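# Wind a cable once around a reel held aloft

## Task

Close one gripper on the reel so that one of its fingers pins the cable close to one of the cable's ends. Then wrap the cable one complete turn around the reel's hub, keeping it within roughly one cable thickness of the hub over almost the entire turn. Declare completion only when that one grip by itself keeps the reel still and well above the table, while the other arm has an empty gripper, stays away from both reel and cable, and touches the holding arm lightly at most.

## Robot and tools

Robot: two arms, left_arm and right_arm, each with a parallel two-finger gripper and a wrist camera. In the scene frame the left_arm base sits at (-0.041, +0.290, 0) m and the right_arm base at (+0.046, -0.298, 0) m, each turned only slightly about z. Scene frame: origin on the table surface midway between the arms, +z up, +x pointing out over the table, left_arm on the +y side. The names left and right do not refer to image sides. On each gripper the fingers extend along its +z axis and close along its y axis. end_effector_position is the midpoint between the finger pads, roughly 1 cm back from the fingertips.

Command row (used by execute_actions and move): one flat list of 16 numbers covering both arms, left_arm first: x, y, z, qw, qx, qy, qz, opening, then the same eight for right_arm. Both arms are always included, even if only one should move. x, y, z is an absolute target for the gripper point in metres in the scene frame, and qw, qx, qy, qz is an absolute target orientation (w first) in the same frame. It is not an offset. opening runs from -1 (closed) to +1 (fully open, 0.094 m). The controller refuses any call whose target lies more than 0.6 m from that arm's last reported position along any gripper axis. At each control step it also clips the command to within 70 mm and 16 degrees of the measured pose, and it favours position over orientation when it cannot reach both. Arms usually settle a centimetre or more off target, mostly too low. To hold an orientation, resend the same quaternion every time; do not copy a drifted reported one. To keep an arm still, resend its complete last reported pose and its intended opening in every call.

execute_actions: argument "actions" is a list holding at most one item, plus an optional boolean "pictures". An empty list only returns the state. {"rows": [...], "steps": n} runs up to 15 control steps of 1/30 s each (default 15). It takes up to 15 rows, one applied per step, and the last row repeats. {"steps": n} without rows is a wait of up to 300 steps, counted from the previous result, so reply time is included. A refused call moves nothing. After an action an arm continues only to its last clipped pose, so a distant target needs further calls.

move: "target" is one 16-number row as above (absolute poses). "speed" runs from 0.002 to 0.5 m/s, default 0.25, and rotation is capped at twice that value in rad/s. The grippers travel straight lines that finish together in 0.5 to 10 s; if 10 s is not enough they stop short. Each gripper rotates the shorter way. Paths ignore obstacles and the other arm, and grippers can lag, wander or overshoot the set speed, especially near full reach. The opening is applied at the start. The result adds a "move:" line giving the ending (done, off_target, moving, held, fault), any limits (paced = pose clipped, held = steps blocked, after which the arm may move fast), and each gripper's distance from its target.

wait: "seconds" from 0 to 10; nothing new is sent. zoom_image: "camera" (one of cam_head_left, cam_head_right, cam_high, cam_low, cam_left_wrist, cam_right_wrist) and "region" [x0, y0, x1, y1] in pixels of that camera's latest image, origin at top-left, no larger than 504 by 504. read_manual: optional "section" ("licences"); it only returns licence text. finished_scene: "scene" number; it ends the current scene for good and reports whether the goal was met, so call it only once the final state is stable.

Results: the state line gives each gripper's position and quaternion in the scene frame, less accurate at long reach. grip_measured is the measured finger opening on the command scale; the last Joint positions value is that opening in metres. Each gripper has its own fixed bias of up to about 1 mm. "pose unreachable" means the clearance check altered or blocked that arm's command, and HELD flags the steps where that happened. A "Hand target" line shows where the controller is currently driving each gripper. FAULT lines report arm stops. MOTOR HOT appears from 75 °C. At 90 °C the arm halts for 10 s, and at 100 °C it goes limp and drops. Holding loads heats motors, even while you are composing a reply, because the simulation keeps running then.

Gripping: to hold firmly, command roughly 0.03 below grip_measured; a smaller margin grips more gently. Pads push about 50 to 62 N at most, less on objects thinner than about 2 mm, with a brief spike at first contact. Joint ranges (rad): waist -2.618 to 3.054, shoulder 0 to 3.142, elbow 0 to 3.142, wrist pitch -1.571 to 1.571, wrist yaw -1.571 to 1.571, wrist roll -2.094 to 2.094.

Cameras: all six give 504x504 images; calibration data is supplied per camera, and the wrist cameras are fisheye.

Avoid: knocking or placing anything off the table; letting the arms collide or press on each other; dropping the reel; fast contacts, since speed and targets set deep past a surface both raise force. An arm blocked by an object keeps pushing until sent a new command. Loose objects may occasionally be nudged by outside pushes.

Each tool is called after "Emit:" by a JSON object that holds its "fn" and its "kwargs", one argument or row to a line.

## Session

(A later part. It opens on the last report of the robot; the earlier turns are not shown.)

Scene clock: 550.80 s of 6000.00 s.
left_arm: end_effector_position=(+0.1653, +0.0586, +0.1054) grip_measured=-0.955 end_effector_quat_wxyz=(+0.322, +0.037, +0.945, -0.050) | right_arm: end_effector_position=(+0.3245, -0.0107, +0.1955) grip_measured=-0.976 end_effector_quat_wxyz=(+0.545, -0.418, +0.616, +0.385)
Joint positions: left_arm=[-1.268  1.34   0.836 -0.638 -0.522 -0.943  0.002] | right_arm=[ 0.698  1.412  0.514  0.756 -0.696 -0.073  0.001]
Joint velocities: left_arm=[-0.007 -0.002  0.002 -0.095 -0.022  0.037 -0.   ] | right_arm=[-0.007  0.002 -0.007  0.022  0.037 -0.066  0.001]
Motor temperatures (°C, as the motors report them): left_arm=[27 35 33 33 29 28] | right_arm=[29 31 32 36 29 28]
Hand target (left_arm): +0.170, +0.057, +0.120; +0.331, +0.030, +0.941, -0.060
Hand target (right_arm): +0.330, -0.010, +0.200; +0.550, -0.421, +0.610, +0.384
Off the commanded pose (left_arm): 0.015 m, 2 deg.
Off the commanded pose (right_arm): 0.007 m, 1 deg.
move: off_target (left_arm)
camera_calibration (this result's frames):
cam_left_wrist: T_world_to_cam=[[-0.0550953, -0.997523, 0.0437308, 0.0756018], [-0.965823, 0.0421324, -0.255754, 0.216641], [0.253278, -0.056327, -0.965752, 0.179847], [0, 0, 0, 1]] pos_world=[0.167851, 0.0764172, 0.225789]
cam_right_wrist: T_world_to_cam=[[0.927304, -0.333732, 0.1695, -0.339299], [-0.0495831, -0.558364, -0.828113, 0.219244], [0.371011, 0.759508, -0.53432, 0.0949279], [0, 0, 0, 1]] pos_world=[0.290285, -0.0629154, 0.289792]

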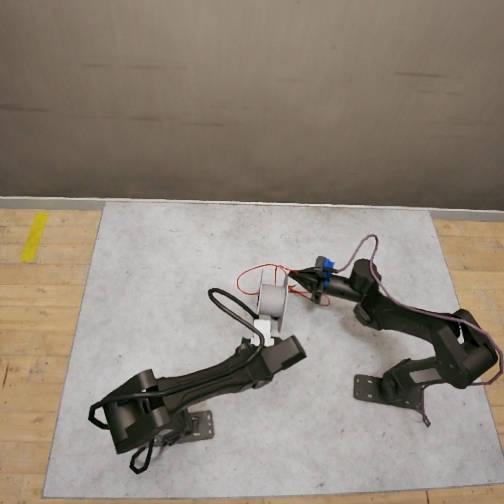

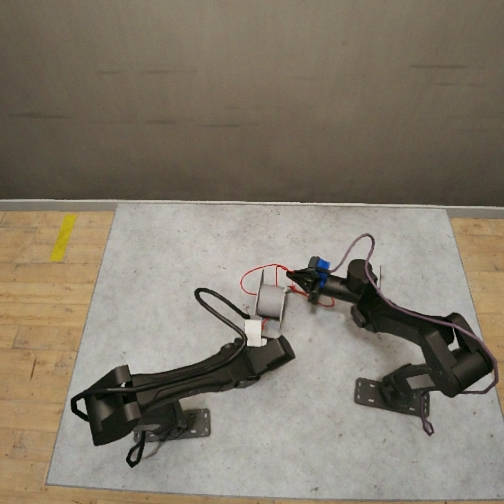

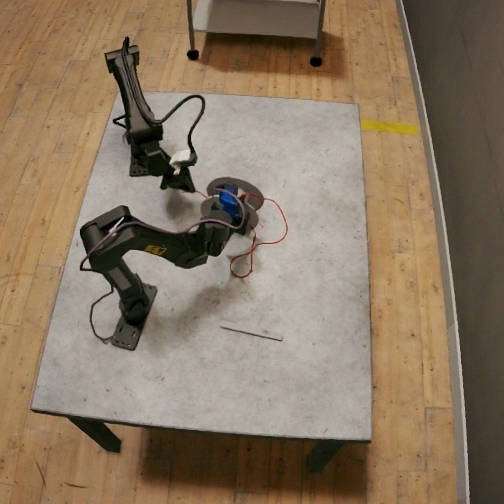

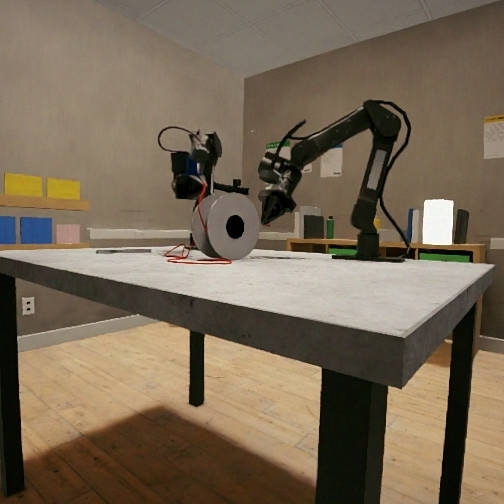

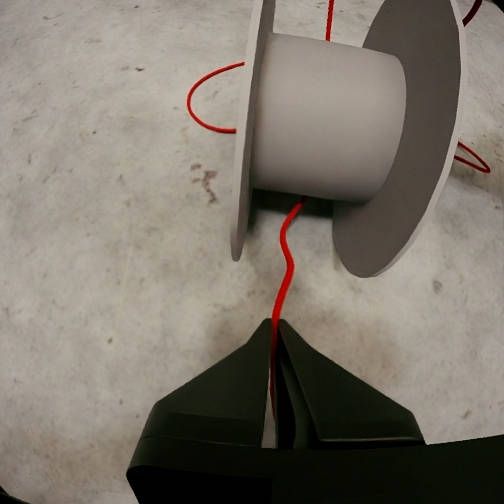

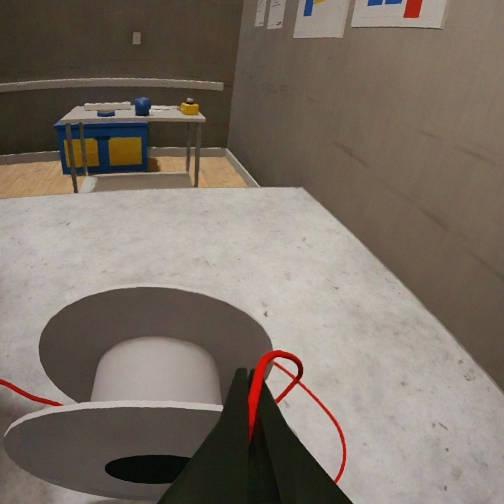

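Emit:
{"fn": "move", "kwargs": {
  "target": [0.25,0.065,0.215,0.33,0.03,0.94,-0.06,-0.99,0.42,0.02,0.13,0.55,-0.42,0.61,0.385,-0.99],
  "speed": 0.06
}}

Emit:
{"fn": "move", "kwargs": {
  "target": [0.27,0.115,0.195,0.33,0.03,0.94,-0.06,-0.99,0.42,0.02,0.13,0.55,-0.42,0.61,0.385,-0.99],
  "speed": 0.04
}}

Scene clock: 559.67 s of 6000.00 s.
left_arm: end_effector_position=(+0.2465, +0.0629, +0.2092) grip_measured=-0.955 end_effector_quat_wxyz=(+0.331, +0.031, +0.941, -0.065) | right_arm: end_effector_position=(+0.4158, +0.0199, +0.1288) grip_measured=-0.976 end_effector_quat_wxyz=(+0.546, -0.416, +0.618, +0.384)
Joint positions: left_arm=[-0.984  1.413  1.277 -0.849 -0.382 -0.672  0.002] | right_arm=[ 0.648  1.97   0.795  1.025 -0.741 -0.082  0.001]
Joint velocities: left_arm=[ 0.002  0.017  0.012 -0.095  0.007  0.022 -0.   ] | right_arm=[-0.022 -0.007 -0.002 -0.022 -0.007 -0.11  -0.001]
Motor temperatures (°C, as the motors report them): left_arm=[27 35 33 33 29 28] | right_arm=[29 31 32 36 29 28]
Hand target (left_arm): +0.251, +0.064, +0.215; +0.332, +0.030, +0.941, -0.062
Hand target (right_arm): +0.421, +0.020, +0.131; +0.550, -0.420, +0.611, +0.384
Off the commanded pose (left_arm): 0.007 m, 1 deg.
Off the commanded pose (right_arm): 0.004 m, 1 deg.
move: done
camera_calibration (this result's frames):
cam_left_wrist: T_world_to_cam=[[-0.0534482, -0.995661, 0.0761721, 0.0725245], [-0.961209, 0.0306277, -0.274117, 0.324905], [0.270594, -0.0878684, -0.958675, 0.256052], [0, 0, 0, 1]] pos_world=[0.246892, 0.0847576, 0.329009]
cam_right_wrist: T_world_to_cam=[[0.926024, -0.337779, 0.168475, -0.401725], [-0.0531891, -0.558651, -0.827696, 0.187077], [0.373697, 0.757505, -0.535291, 0.00121324], [0, 0, 0, 1]] pos_world=[0.381504, -0.0321029, 0.223173]

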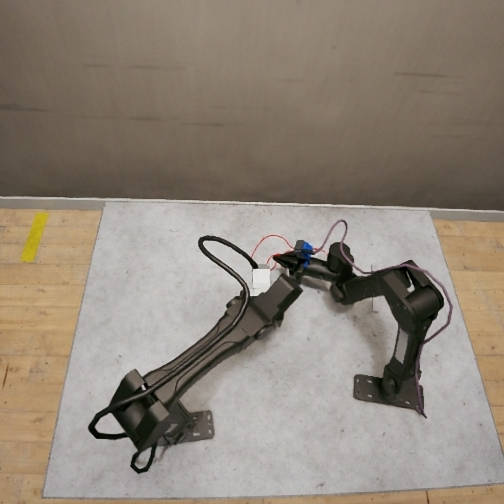

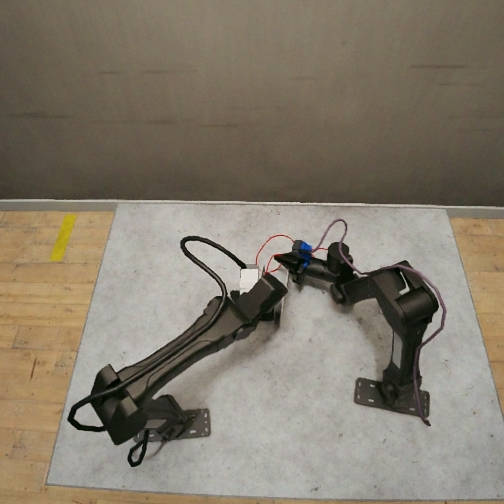

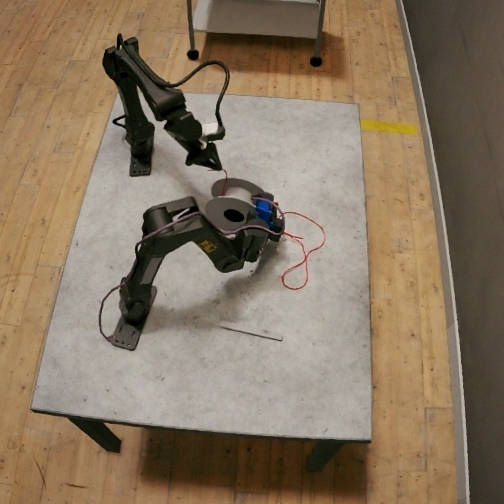

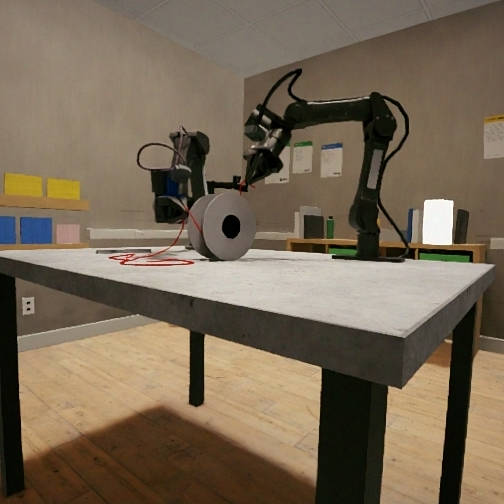

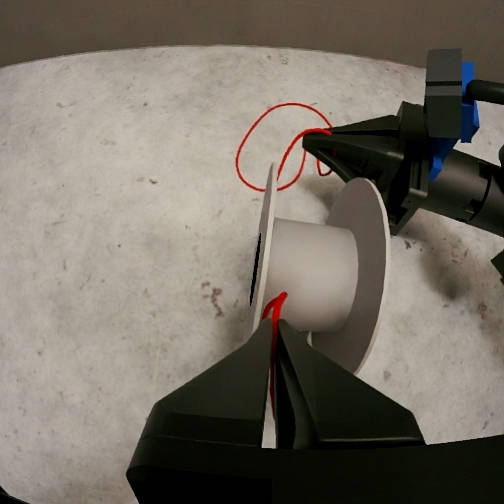

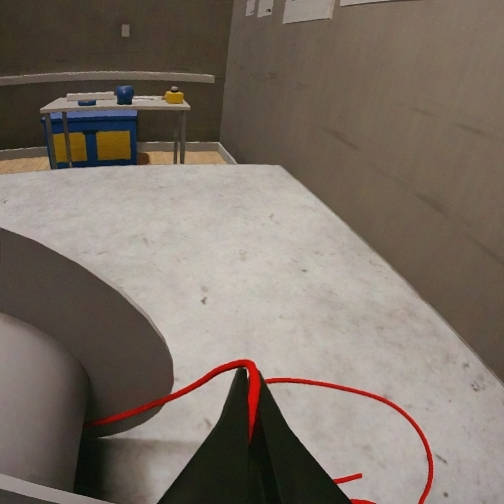

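Scene clock: 561.40 s of 6000.00 s.
left_arm: end_effector_position=(+0.2711, +0.1087, +0.1910) grip_measured=-0.955 end_effector_quat_wxyz=(+0.321, +0.033, +0.945, -0.060) | right_arm: end_effector_position=(+0.4154, +0.0203, +0.1310) grip_measured=-0.976 end_effector_quat_wxyz=(+0.549, -0.418, +0.613, +0.385)
Joint positions: left_arm=[-0.79   1.362  1.168 -0.76  -0.266 -0.504  0.002] | right_arm=[ 0.648  1.97   0.795  1.036 -0.745 -0.082  0.001]
Joint velocities: left_arm=[ 0.012  0.002 -0.012 -0.051 -0.007  0.022  0.001] | right_arm=[ 0.007  0.007 -0.002 -0.066 -0.007 -0.066  0.001]
Motor temperatures (°C, as the motors report them): left_arm=[27 35 33 33 28 28] | right_arm=[29 31 32 36 29 28]
Hand target (left_arm): +0.271, +0.115, +0.195; +0.331, +0.030, +0.941, -0.061
Hand target (right_arm): +0.420, +0.020, +0.130; +0.550, -0.420, +0.610, +0.385
Off the commanded pose (left_arm): 0.008 m, 1 deg.
Off the commanded pose (right_arm): 0.005 m, 0 deg.
move: done
camera_calibration (this result's frames):
cam_left_wrist: T_world_to_cam=[[-0.0539846, -0.996402, 0.0653378, 0.123147], [-0.966396, 0.0356656, -0.254573, 0.339302], [0.251326, -0.0768852, -0.964844, 0.241107], [0, 0, 0, 1]] pos_world=[0.273952, 0.12914, 0.310962]
cam_right_wrist: T_world_to_cam=[[0.925881, -0.334811, 0.175061, -0.402417], [-0.0434419, -0.554617, -0.830971, 0.18534], [0.37531, 0.761775, -0.528055, 0.000499356], [0, 0, 0, 1]] pos_world=[0.380455, -0.0323217, 0.224723]

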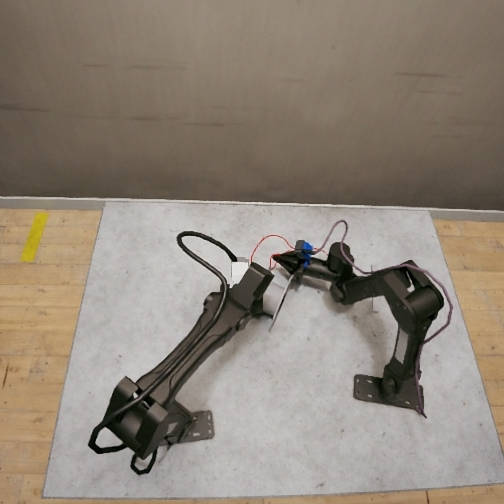

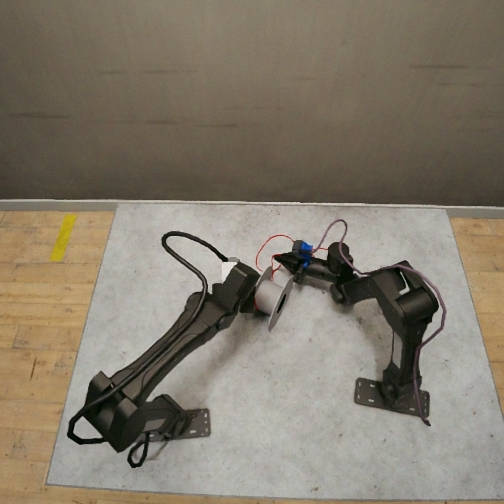

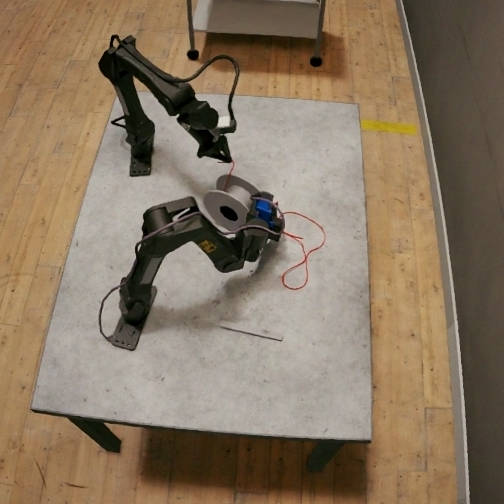

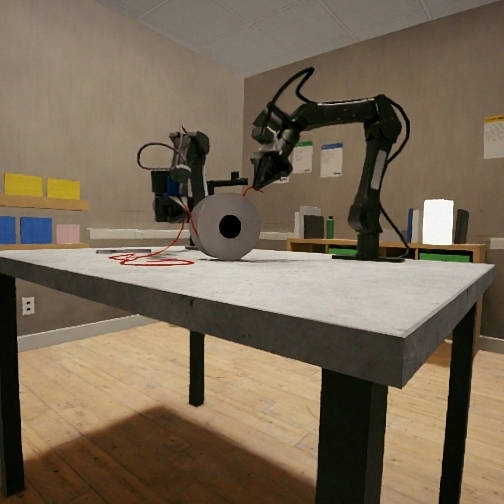

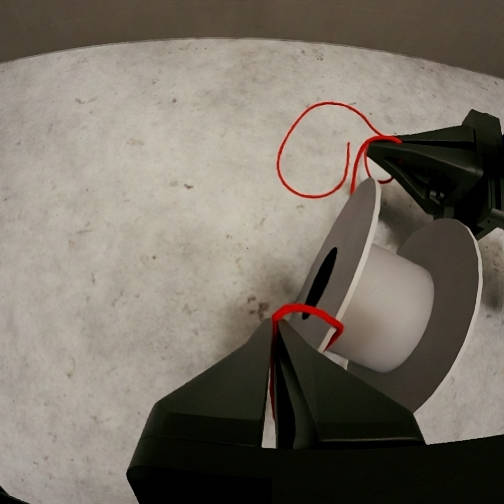

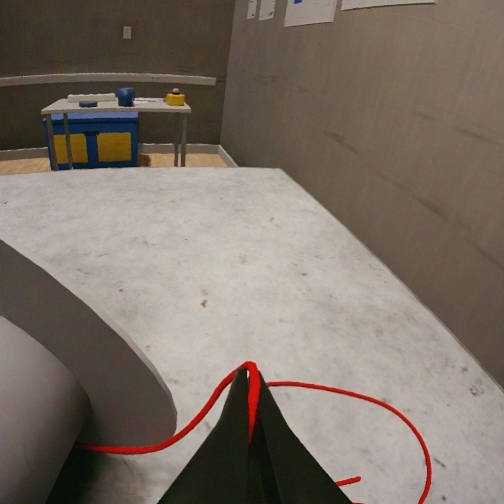

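Emit:
{"fn": "move", "kwargs": {
  "target": [0.275,0.105,0.145,0.33,0.03,0.94,-0.06,-0.99,0.42,0.02,0.13,0.55,-0.42,0.61,0.385,-0.99],
  "speed": 0.04
}}

Emit:
{"fn": "move", "kwargs": {
  "target": [0.275,0.115,0.15,0.33,0.03,0.94,-0.06,-0.8,0.42,0.02,0.13,0.55,-0.42,0.61,0.385,-0.99],
  "speed": 0.04
}}

Emit:
{"fn": "move", "kwargs": {
  "target": [0.24,0.11,0.23,0.33,0.14,0.93,-0.09,-0.8,0.42,0.02,0.13,0.55,-0.42,0.61,0.385,-0.99],
  "speed": 0.08
}}

Scene clock: 566.70 s of 6000.00 s.
left_arm: end_effector_position=(+0.2768, +0.1057, +0.1560) grip_measured=-0.955 end_effector_quat_wxyz=(+0.338, +0.028, +0.938, -0.069) | right_arm: end_effector_position=(+0.4154, +0.0203, +0.1310) grip_measured=-0.976 end_effector_quat_wxyz=(+0.549, -0.418, +0.613, +0.385)
Joint positions: left_arm=[-0.79   1.362  1.005 -0.555 -0.272 -0.507  0.002] | right_arm=[ 0.648  1.97   0.795  1.036 -0.745 -0.082  0.001]
Joint velocities: left_arm=[-0.012  0.002 -0.007  0.022 -0.022  0.022 -0.   ] | right_arm=[ 0.002 -0.002  0.007  0.007 -0.066 -0.081  0.001]
Motor temperatures (°C, as the motors report them): left_arm=[27 35 33 33 28 28] | right_arm=[29 32 32 36 29 28]
Hand target (left_arm): +0.275, +0.105, +0.145; +0.330, +0.030, +0.941, -0.060
Hand target (right_arm): +0.420, +0.020, +0.130; +0.550, -0.420, +0.610, +0.385
Off the commanded pose (left_arm): 0.011 m, 1 deg.
Off the commanded pose (right_arm): 0.005 m, 0 deg.
move: off_target (left_arm)
camera_calibration (this result's frames):
cam_left_wrist: T_world_to_cam=[[-0.0503879, -0.994942, 0.086901, 0.118146], [-0.957047, 0.0232266, -0.289002, 0.340116], [0.285521, -0.0977305, -0.953376, 0.196669], [0, 0, 0, 1]] pos_world=[0.275307, 0.128869, 0.275526]
cam_right_wrist: T_world_to_cam=[[0.925881, -0.334811, 0.175061, -0.402417], [-0.0434419, -0.554617, -0.830971, 0.18534], [0.37531, 0.761775, -0.528055, 0.000499356], [0, 0, 0, 1]] pos_world=[0.380455, -0.0323217, 0.224723]

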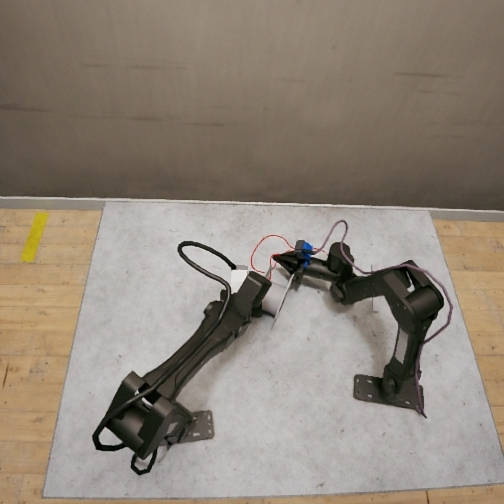

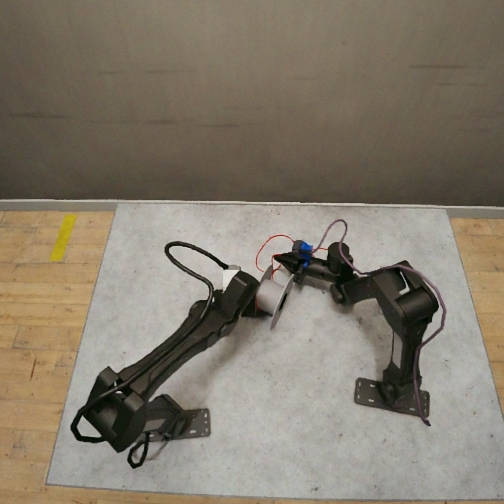

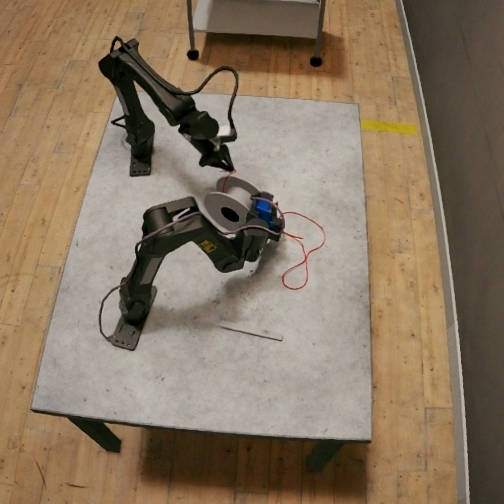

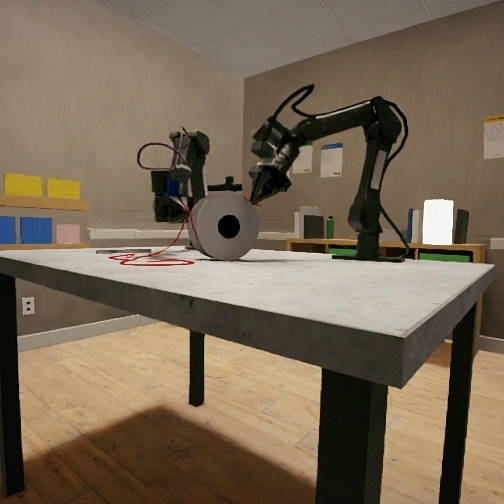

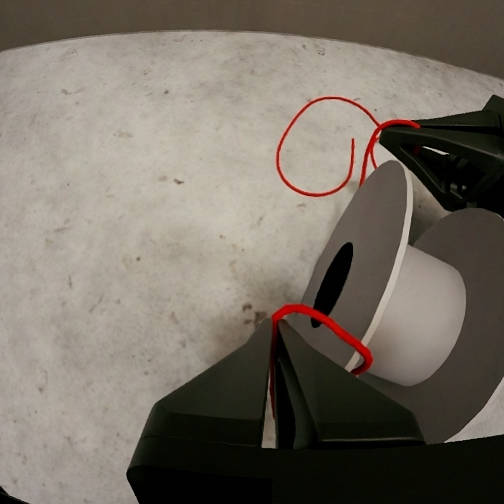

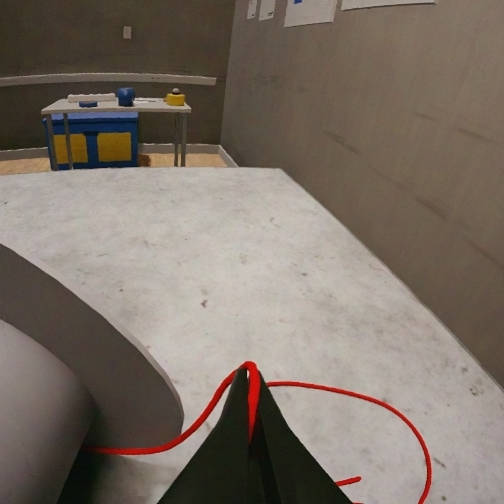

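Scene clock: 567.40 s of 6000.00 s.
left_arm: end_effector_position=(+0.2783, +0.1081, +0.1558) grip_measured=-0.803 end_effector_quat_wxyz=(+0.337, +0.030, +0.939, -0.068) | right_arm: end_effector_position=(+0.4154, +0.0203, +0.1310) grip_measured=-0.976 end_effector_quat_wxyz=(+0.549, -0.418, +0.613, +0.385)
Joint positions: left_arm=[-0.779  1.362  1.005 -0.555 -0.266 -0.494  0.009] | right_arm=[ 0.648  1.97   0.795  1.036 -0.745 -0.082  0.001]
Joint velocities: left_arm=[-0.007  0.012 -0.002 -0.066  0.081 -0.037  0.001] | right_arm=[ 0.017  0.012 -0.002  0.037  0.022 -0.007 -0.   ]
Motor temperatures (°C, as the motors report them): left_arm=[27 35 33 33 28 28] | right_arm=[29 32 32 36 29 28]
Hand target (left_arm): +0.275, +0.115, +0.150; +0.331, +0.030, +0.941, -0.060
Hand target (right_arm): +0.420, +0.020, +0.130; +0.550, -0.420, +0.610, +0.385
Off the commanded pose (left_arm): 0.010 m, 1 deg.
Off the commanded pose (right_arm): 0.005 m, 0 deg.
move: done
camera_calibration (this result's frames):
cam_left_wrist: T_world_to_cam=[[-0.053284, -0.995113, 0.083135, 0.122103], [-0.95737, 0.0272378, -0.287578, 0.340821], [0.283908, -0.0949143, -0.954142, 0.19651], [0, 0, 0, 1]] pos_world=[0.277007, 0.130875, 0.27536]
cam_right_wrist: T_world_to_cam=[[0.925881, -0.334811, 0.175061, -0.402417], [-0.0434419, -0.554617, -0.830971, 0.18534], [0.37531, 0.761775, -0.528055, 0.000499356], [0, 0, 0, 1]] pos_world=[0.380455, -0.0323217, 0.224723]

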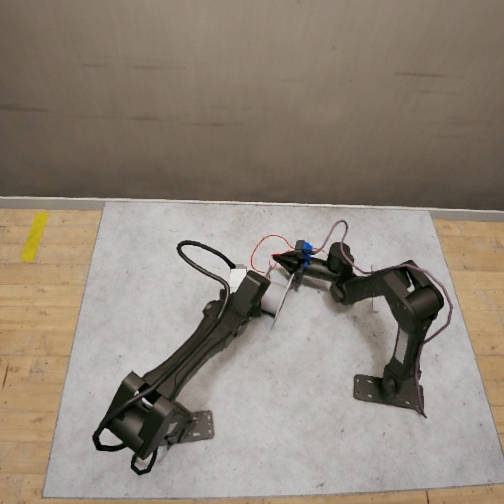

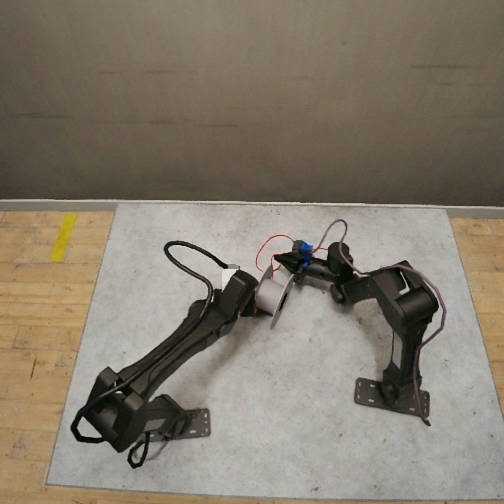

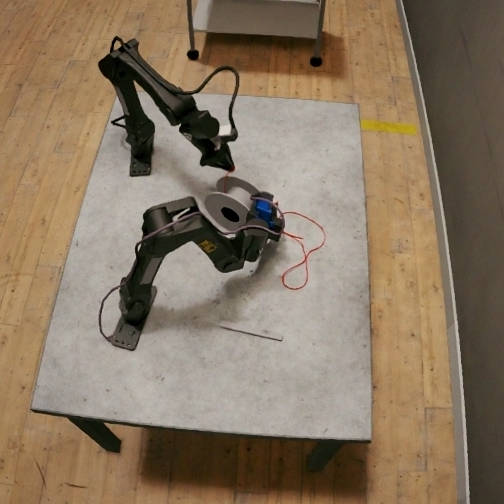

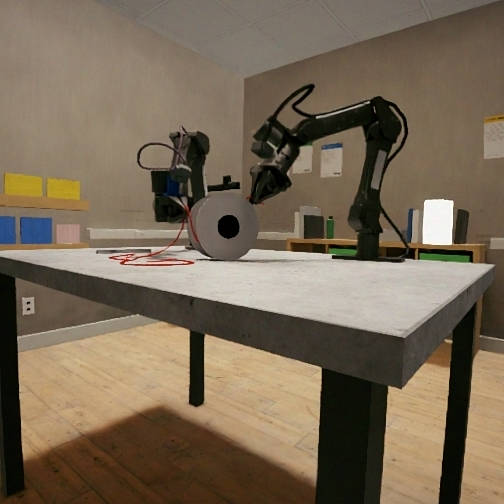

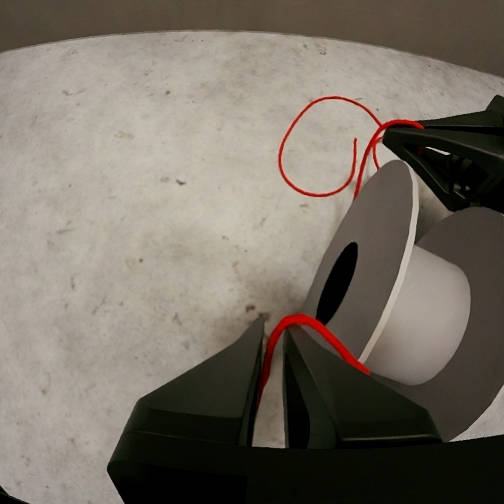

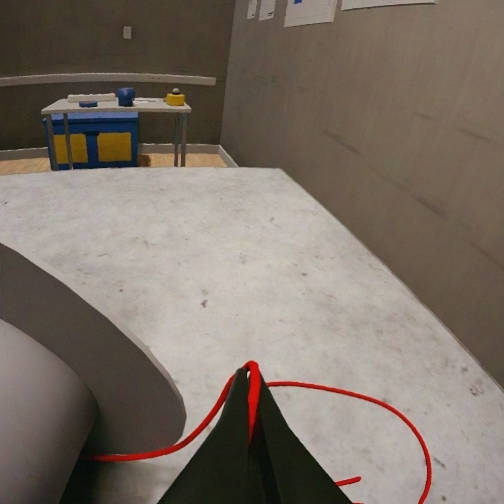

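Scene clock: 569.33 s of 6000.00 s.
left_arm: end_effector_position=(+0.2414, +0.1118, +0.2136) grip_measured=-0.803 end_effector_quat_wxyz=(+0.316, +0.137, +0.935, -0.081) | right_arm: end_effector_position=(+0.4154, +0.0203, +0.1311) grip_measured=-0.976 end_effector_quat_wxyz=(+0.549, -0.418, +0.613, +0.384)
Joint positions: left_arm=[-0.779  1.243  1.168 -0.848 -0.155 -0.305  0.009] | right_arm=[ 0.648  1.97   0.795  1.036 -0.745 -0.082  0.001]
Joint velocities: left_arm=[-0.002 -0.002 -0.017 -0.037 -0.022 -0.037 -0.001] | right_arm=[ 0.007 -0.017 -0.017 -0.007  0.007 -0.081  0.002]
Motor temperatures (°C, as the motors report them): left_arm=[27 35 33 33 28 28] | right_arm=[29 32 32 36 29 28]
Hand target (left_arm): +0.240, +0.111, +0.230; +0.330, +0.140, +0.929, -0.090
Hand target (right_arm): +0.420, +0.020, +0.130; +0.550, -0.420, +0.610, +0.385
Off the commanded pose (left_arm): 0.017 m, 2 deg.
Off the commanded pose (right_arm): 0.005 m, 0 deg.
move: off_target (left_arm)
camera_calibration (this result's frames):
cam_left_wrist: T_world_to_cam=[[-0.262286, -0.964224, 0.0384527, 0.175532], [-0.935013, 0.244081, -0.257247, 0.285948], [0.238658, -0.103426, -0.96558, 0.276785], [0, 0, 0, 1]] pos_world=[0.247348, 0.128085, 0.334068]
cam_right_wrist: T_world_to_cam=[[0.925761, -0.33487, 0.175581, -0.402476], [-0.0428734, -0.554337, -0.831188, 0.185259], [0.375671, 0.761953, -0.52754, 0.000344226], [0, 0, 0, 1]] pos_world=[0.38041, -0.0323439, 0.224833]

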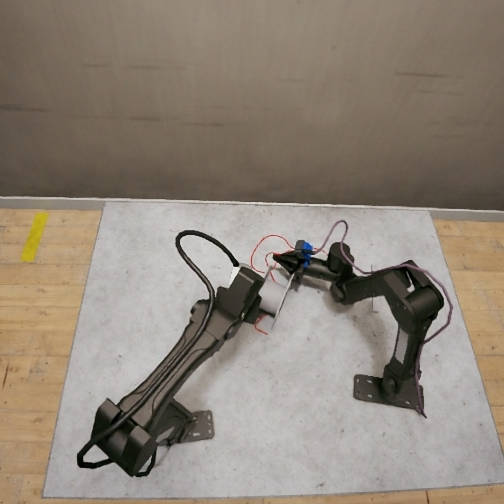

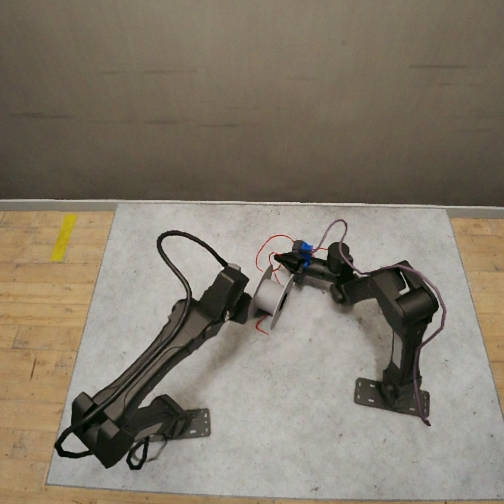

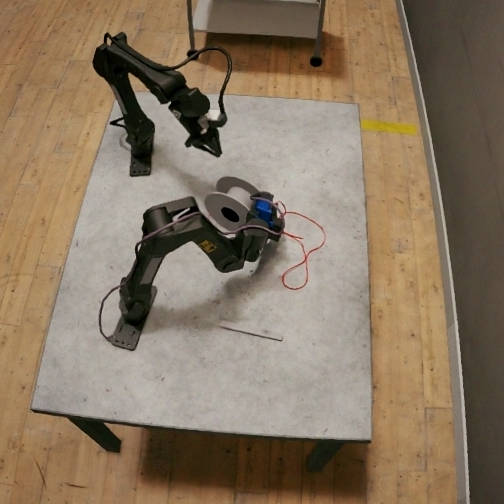

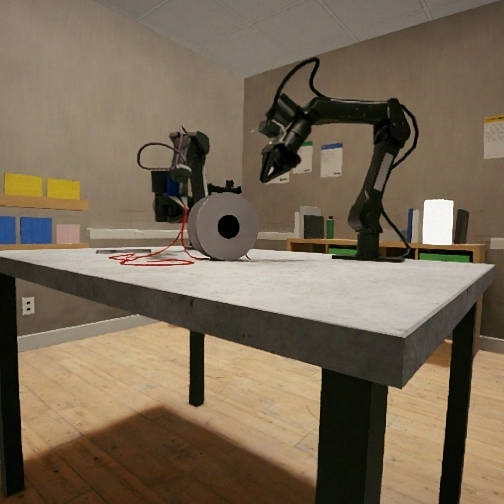

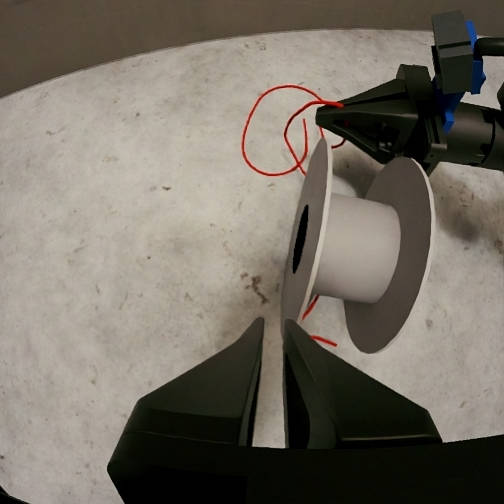

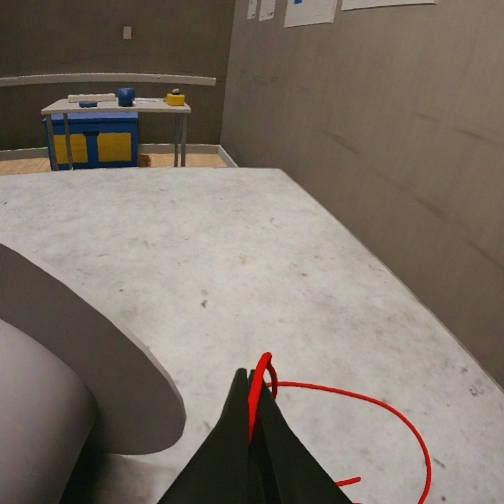

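Emit:
{"fn": "move", "kwargs": {
  "target": [0.19,0.085,0.1,0.33,0.14,0.93,-0.09,-0.3,0.43,0.0,0.07,0.55,-0.42,0.61,0.385,-0.99],
  "speed": 0.12
}}

Emit:
{"fn": "move", "kwargs": {
  "target": [0.18,0.075,0.09,0.33,0.14,0.93,-0.09,-0.3,0.40,-0.10,0.10,0.55,-0.42,0.61,0.385,0.0],
  "speed": 0.12
}}

Scene clock: 583.20 s of 6000.00 s.
left_arm: end_effector_position=(+0.1904, +0.0858, +0.0979) grip_measured=-0.303 end_effector_quat_wxyz=(+0.321, +0.141, +0.933, -0.086) | right_arm: end_effector_position=(+0.4268, +0.0015, +0.0715) grip_measured=-0.976 end_effector_quat_wxyz=(+0.549, -0.418, +0.613, +0.384)
Joint positions: left_arm=[-1.026  1.189  0.67  -0.433 -0.295 -0.5    0.033] | right_arm=[ 0.585  2.201  0.795  1.258 -0.807 -0.095  0.001]
Joint velocities: left_arm=[-0.012 -0.007 -0.007  0.066 -0.037  0.037  0.   ] | right_arm=[-0.002 -0.022 -0.002  0.066 -0.095 -0.051 -0.001]
Motor temperatures (°C, as the motors report them): left_arm=[27 35 34 33 28 28] | right_arm=[29 32 32 36 29 28]
Hand target (left_arm): +0.189, +0.086, +0.100; +0.329, +0.140, +0.930, -0.089
Hand target (right_arm): +0.431, +0.000, +0.070; +0.550, -0.421, +0.610, +0.384
Off the commanded pose (left_arm): 0.002 m, 1 deg.
Off the commanded pose (right_arm): 0.004 m, 0 deg.
After step 180, 6.17 s passed at rest.
move: done
camera_calibration (this result's frames):
cam_left_wrist: T_world_to_cam=[[-0.273679, -0.960777, 0.0448114, 0.142809], [-0.929438, 0.252189, -0.269345, 0.214193], [0.247479, -0.115363, -0.962001, 0.173595], [0, 0, 0, 1]] pos_world=[0.195202, 0.103217, 0.218291]
cam_right_wrist: T_world_to_cam=[[0.925428, -0.335441, 0.176247, -0.408787], [-0.0429257, -0.554934, -0.830786, 0.125791], [0.376485, 0.761267, -0.527951, -0.0213597], [0, 0, 0, 1]] pos_world=[0.391744, -0.051058, 0.165276]

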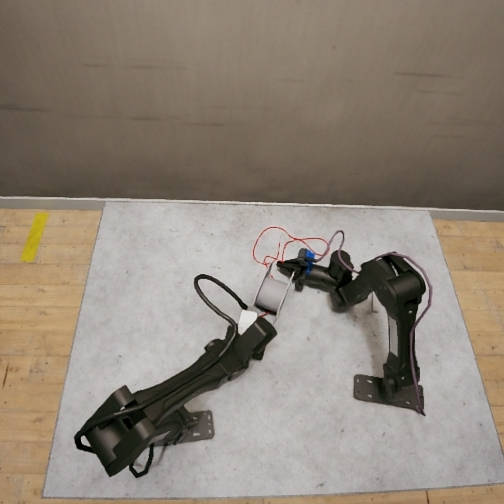

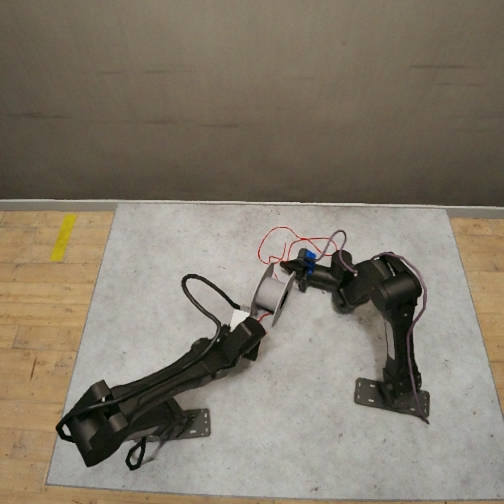

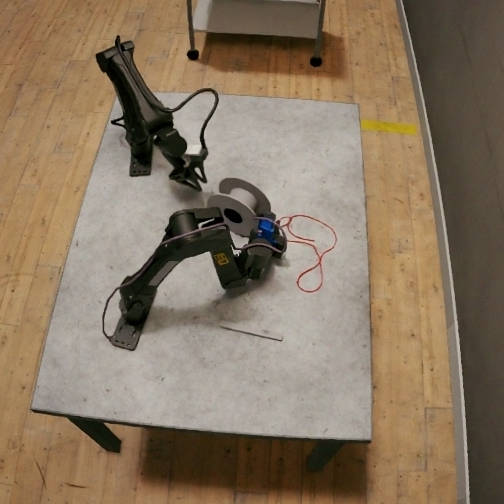

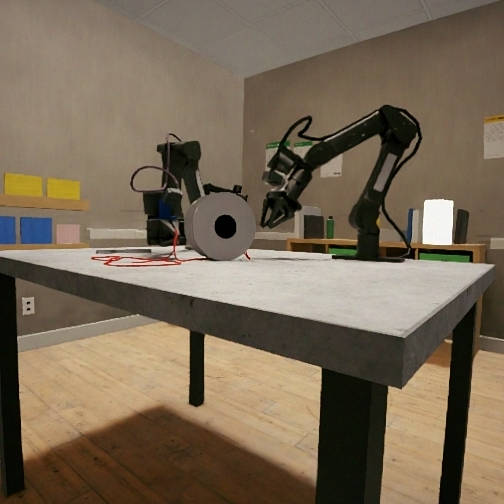

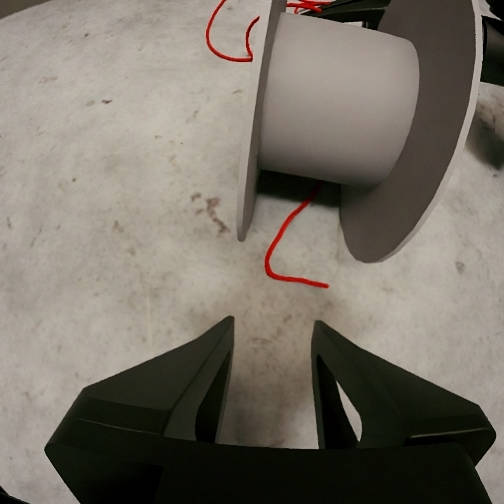

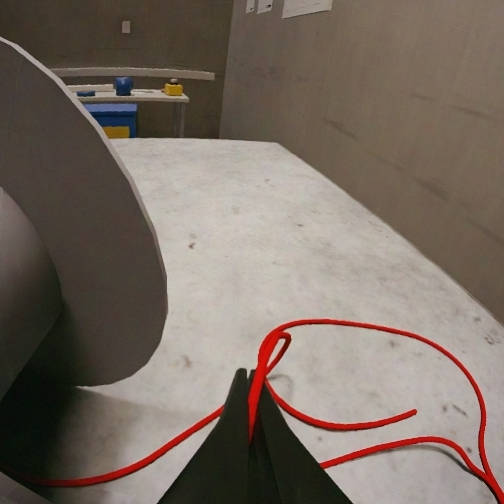

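Scene clock: 584.70 s of 6000.00 s.
left_arm: end_effector_position=(+0.1819, +0.0740, +0.0975) grip_measured=-0.303 end_effector_quat_wxyz=(+0.333, +0.138, +0.928, -0.098) | right_arm: end_effector_position=(+0.4068, -0.0991, +0.0994) grip_measured=-0.003 end_effector_quat_wxyz=(+0.558, -0.422, +0.608, +0.376)
Joint positions: left_arm=[-1.094  1.189  0.651 -0.397 -0.336 -0.558  0.033] | right_arm=[ 0.299  1.983  0.594  1.187 -1.081 -0.193  0.047]
Joint velocities: left_arm=[-0.007  0.007 -0.002  0.007 -0.007  0.022 -0.   ] | right_arm=[ 0.007 -0.046 -0.007 -0.022  0.051 -0.066  0.001]
Motor temperatures (°C, as the motors report them): left_arm=[27 35 34 33 28 28] | right_arm=[29 32 32 36 29 28]
Hand target (left_arm): +0.180, +0.075, +0.090; +0.330, +0.140, +0.929, -0.090
Hand target (right_arm): +0.400, -0.100, +0.098; +0.550, -0.422, +0.611, +0.383
Off the commanded pose (left_arm): 0.008 m, 1 deg.
Off the commanded pose (right_arm): 0.007 m, 1 deg.
move: done
camera_calibration (this result's frames):
cam_left_wrist: T_world_to_cam=[[-0.274285, -0.959395, 0.0657952, 0.127082], [-0.92352, 0.243718, -0.296164, 0.211428], [0.268103, -0.141997, -0.952868, 0.171278], [0, 0, 0, 1]] pos_world=[0.184195, 0.0947134, 0.217461]
cam_right_wrist: T_world_to_cam=[[0.918024, -0.341166, 0.202085, -0.429112], [-0.0239965, -0.556505, -0.830498, 0.0843756], [0.395799, 0.757567, -0.519072, 0.0683709], [0, 0, 0, 1]] pos_world=[0.368899, -0.151239, 0.19228]

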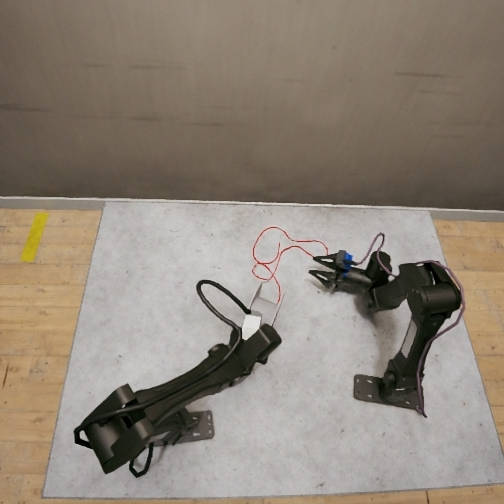

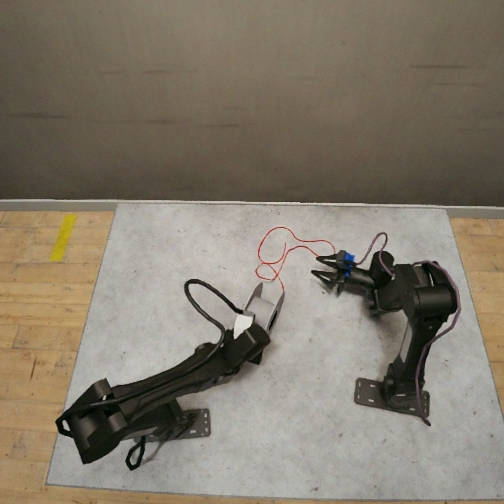

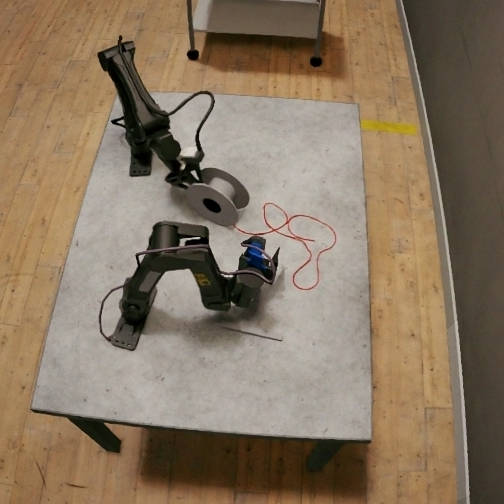

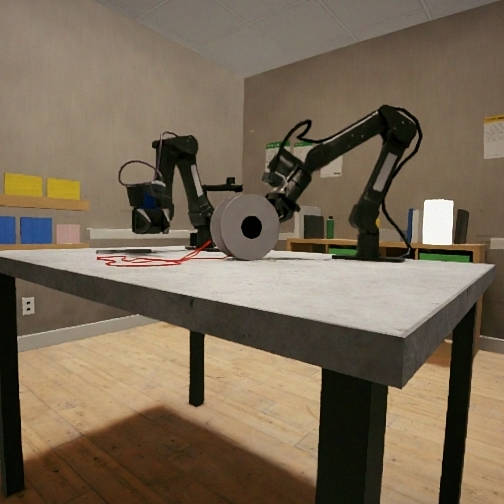

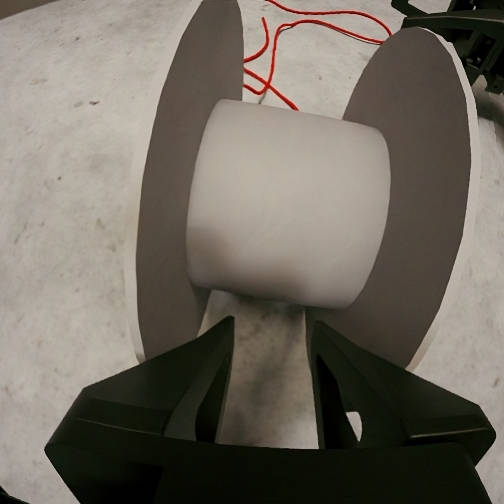

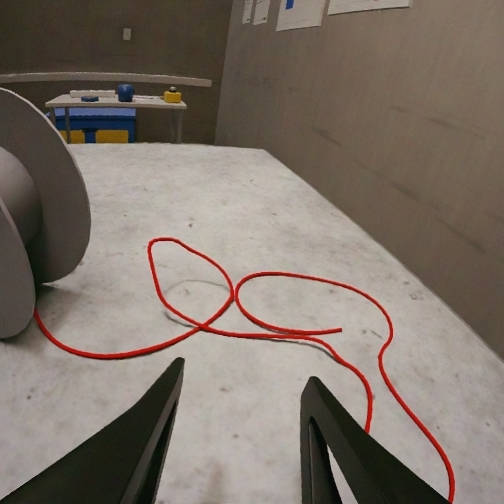

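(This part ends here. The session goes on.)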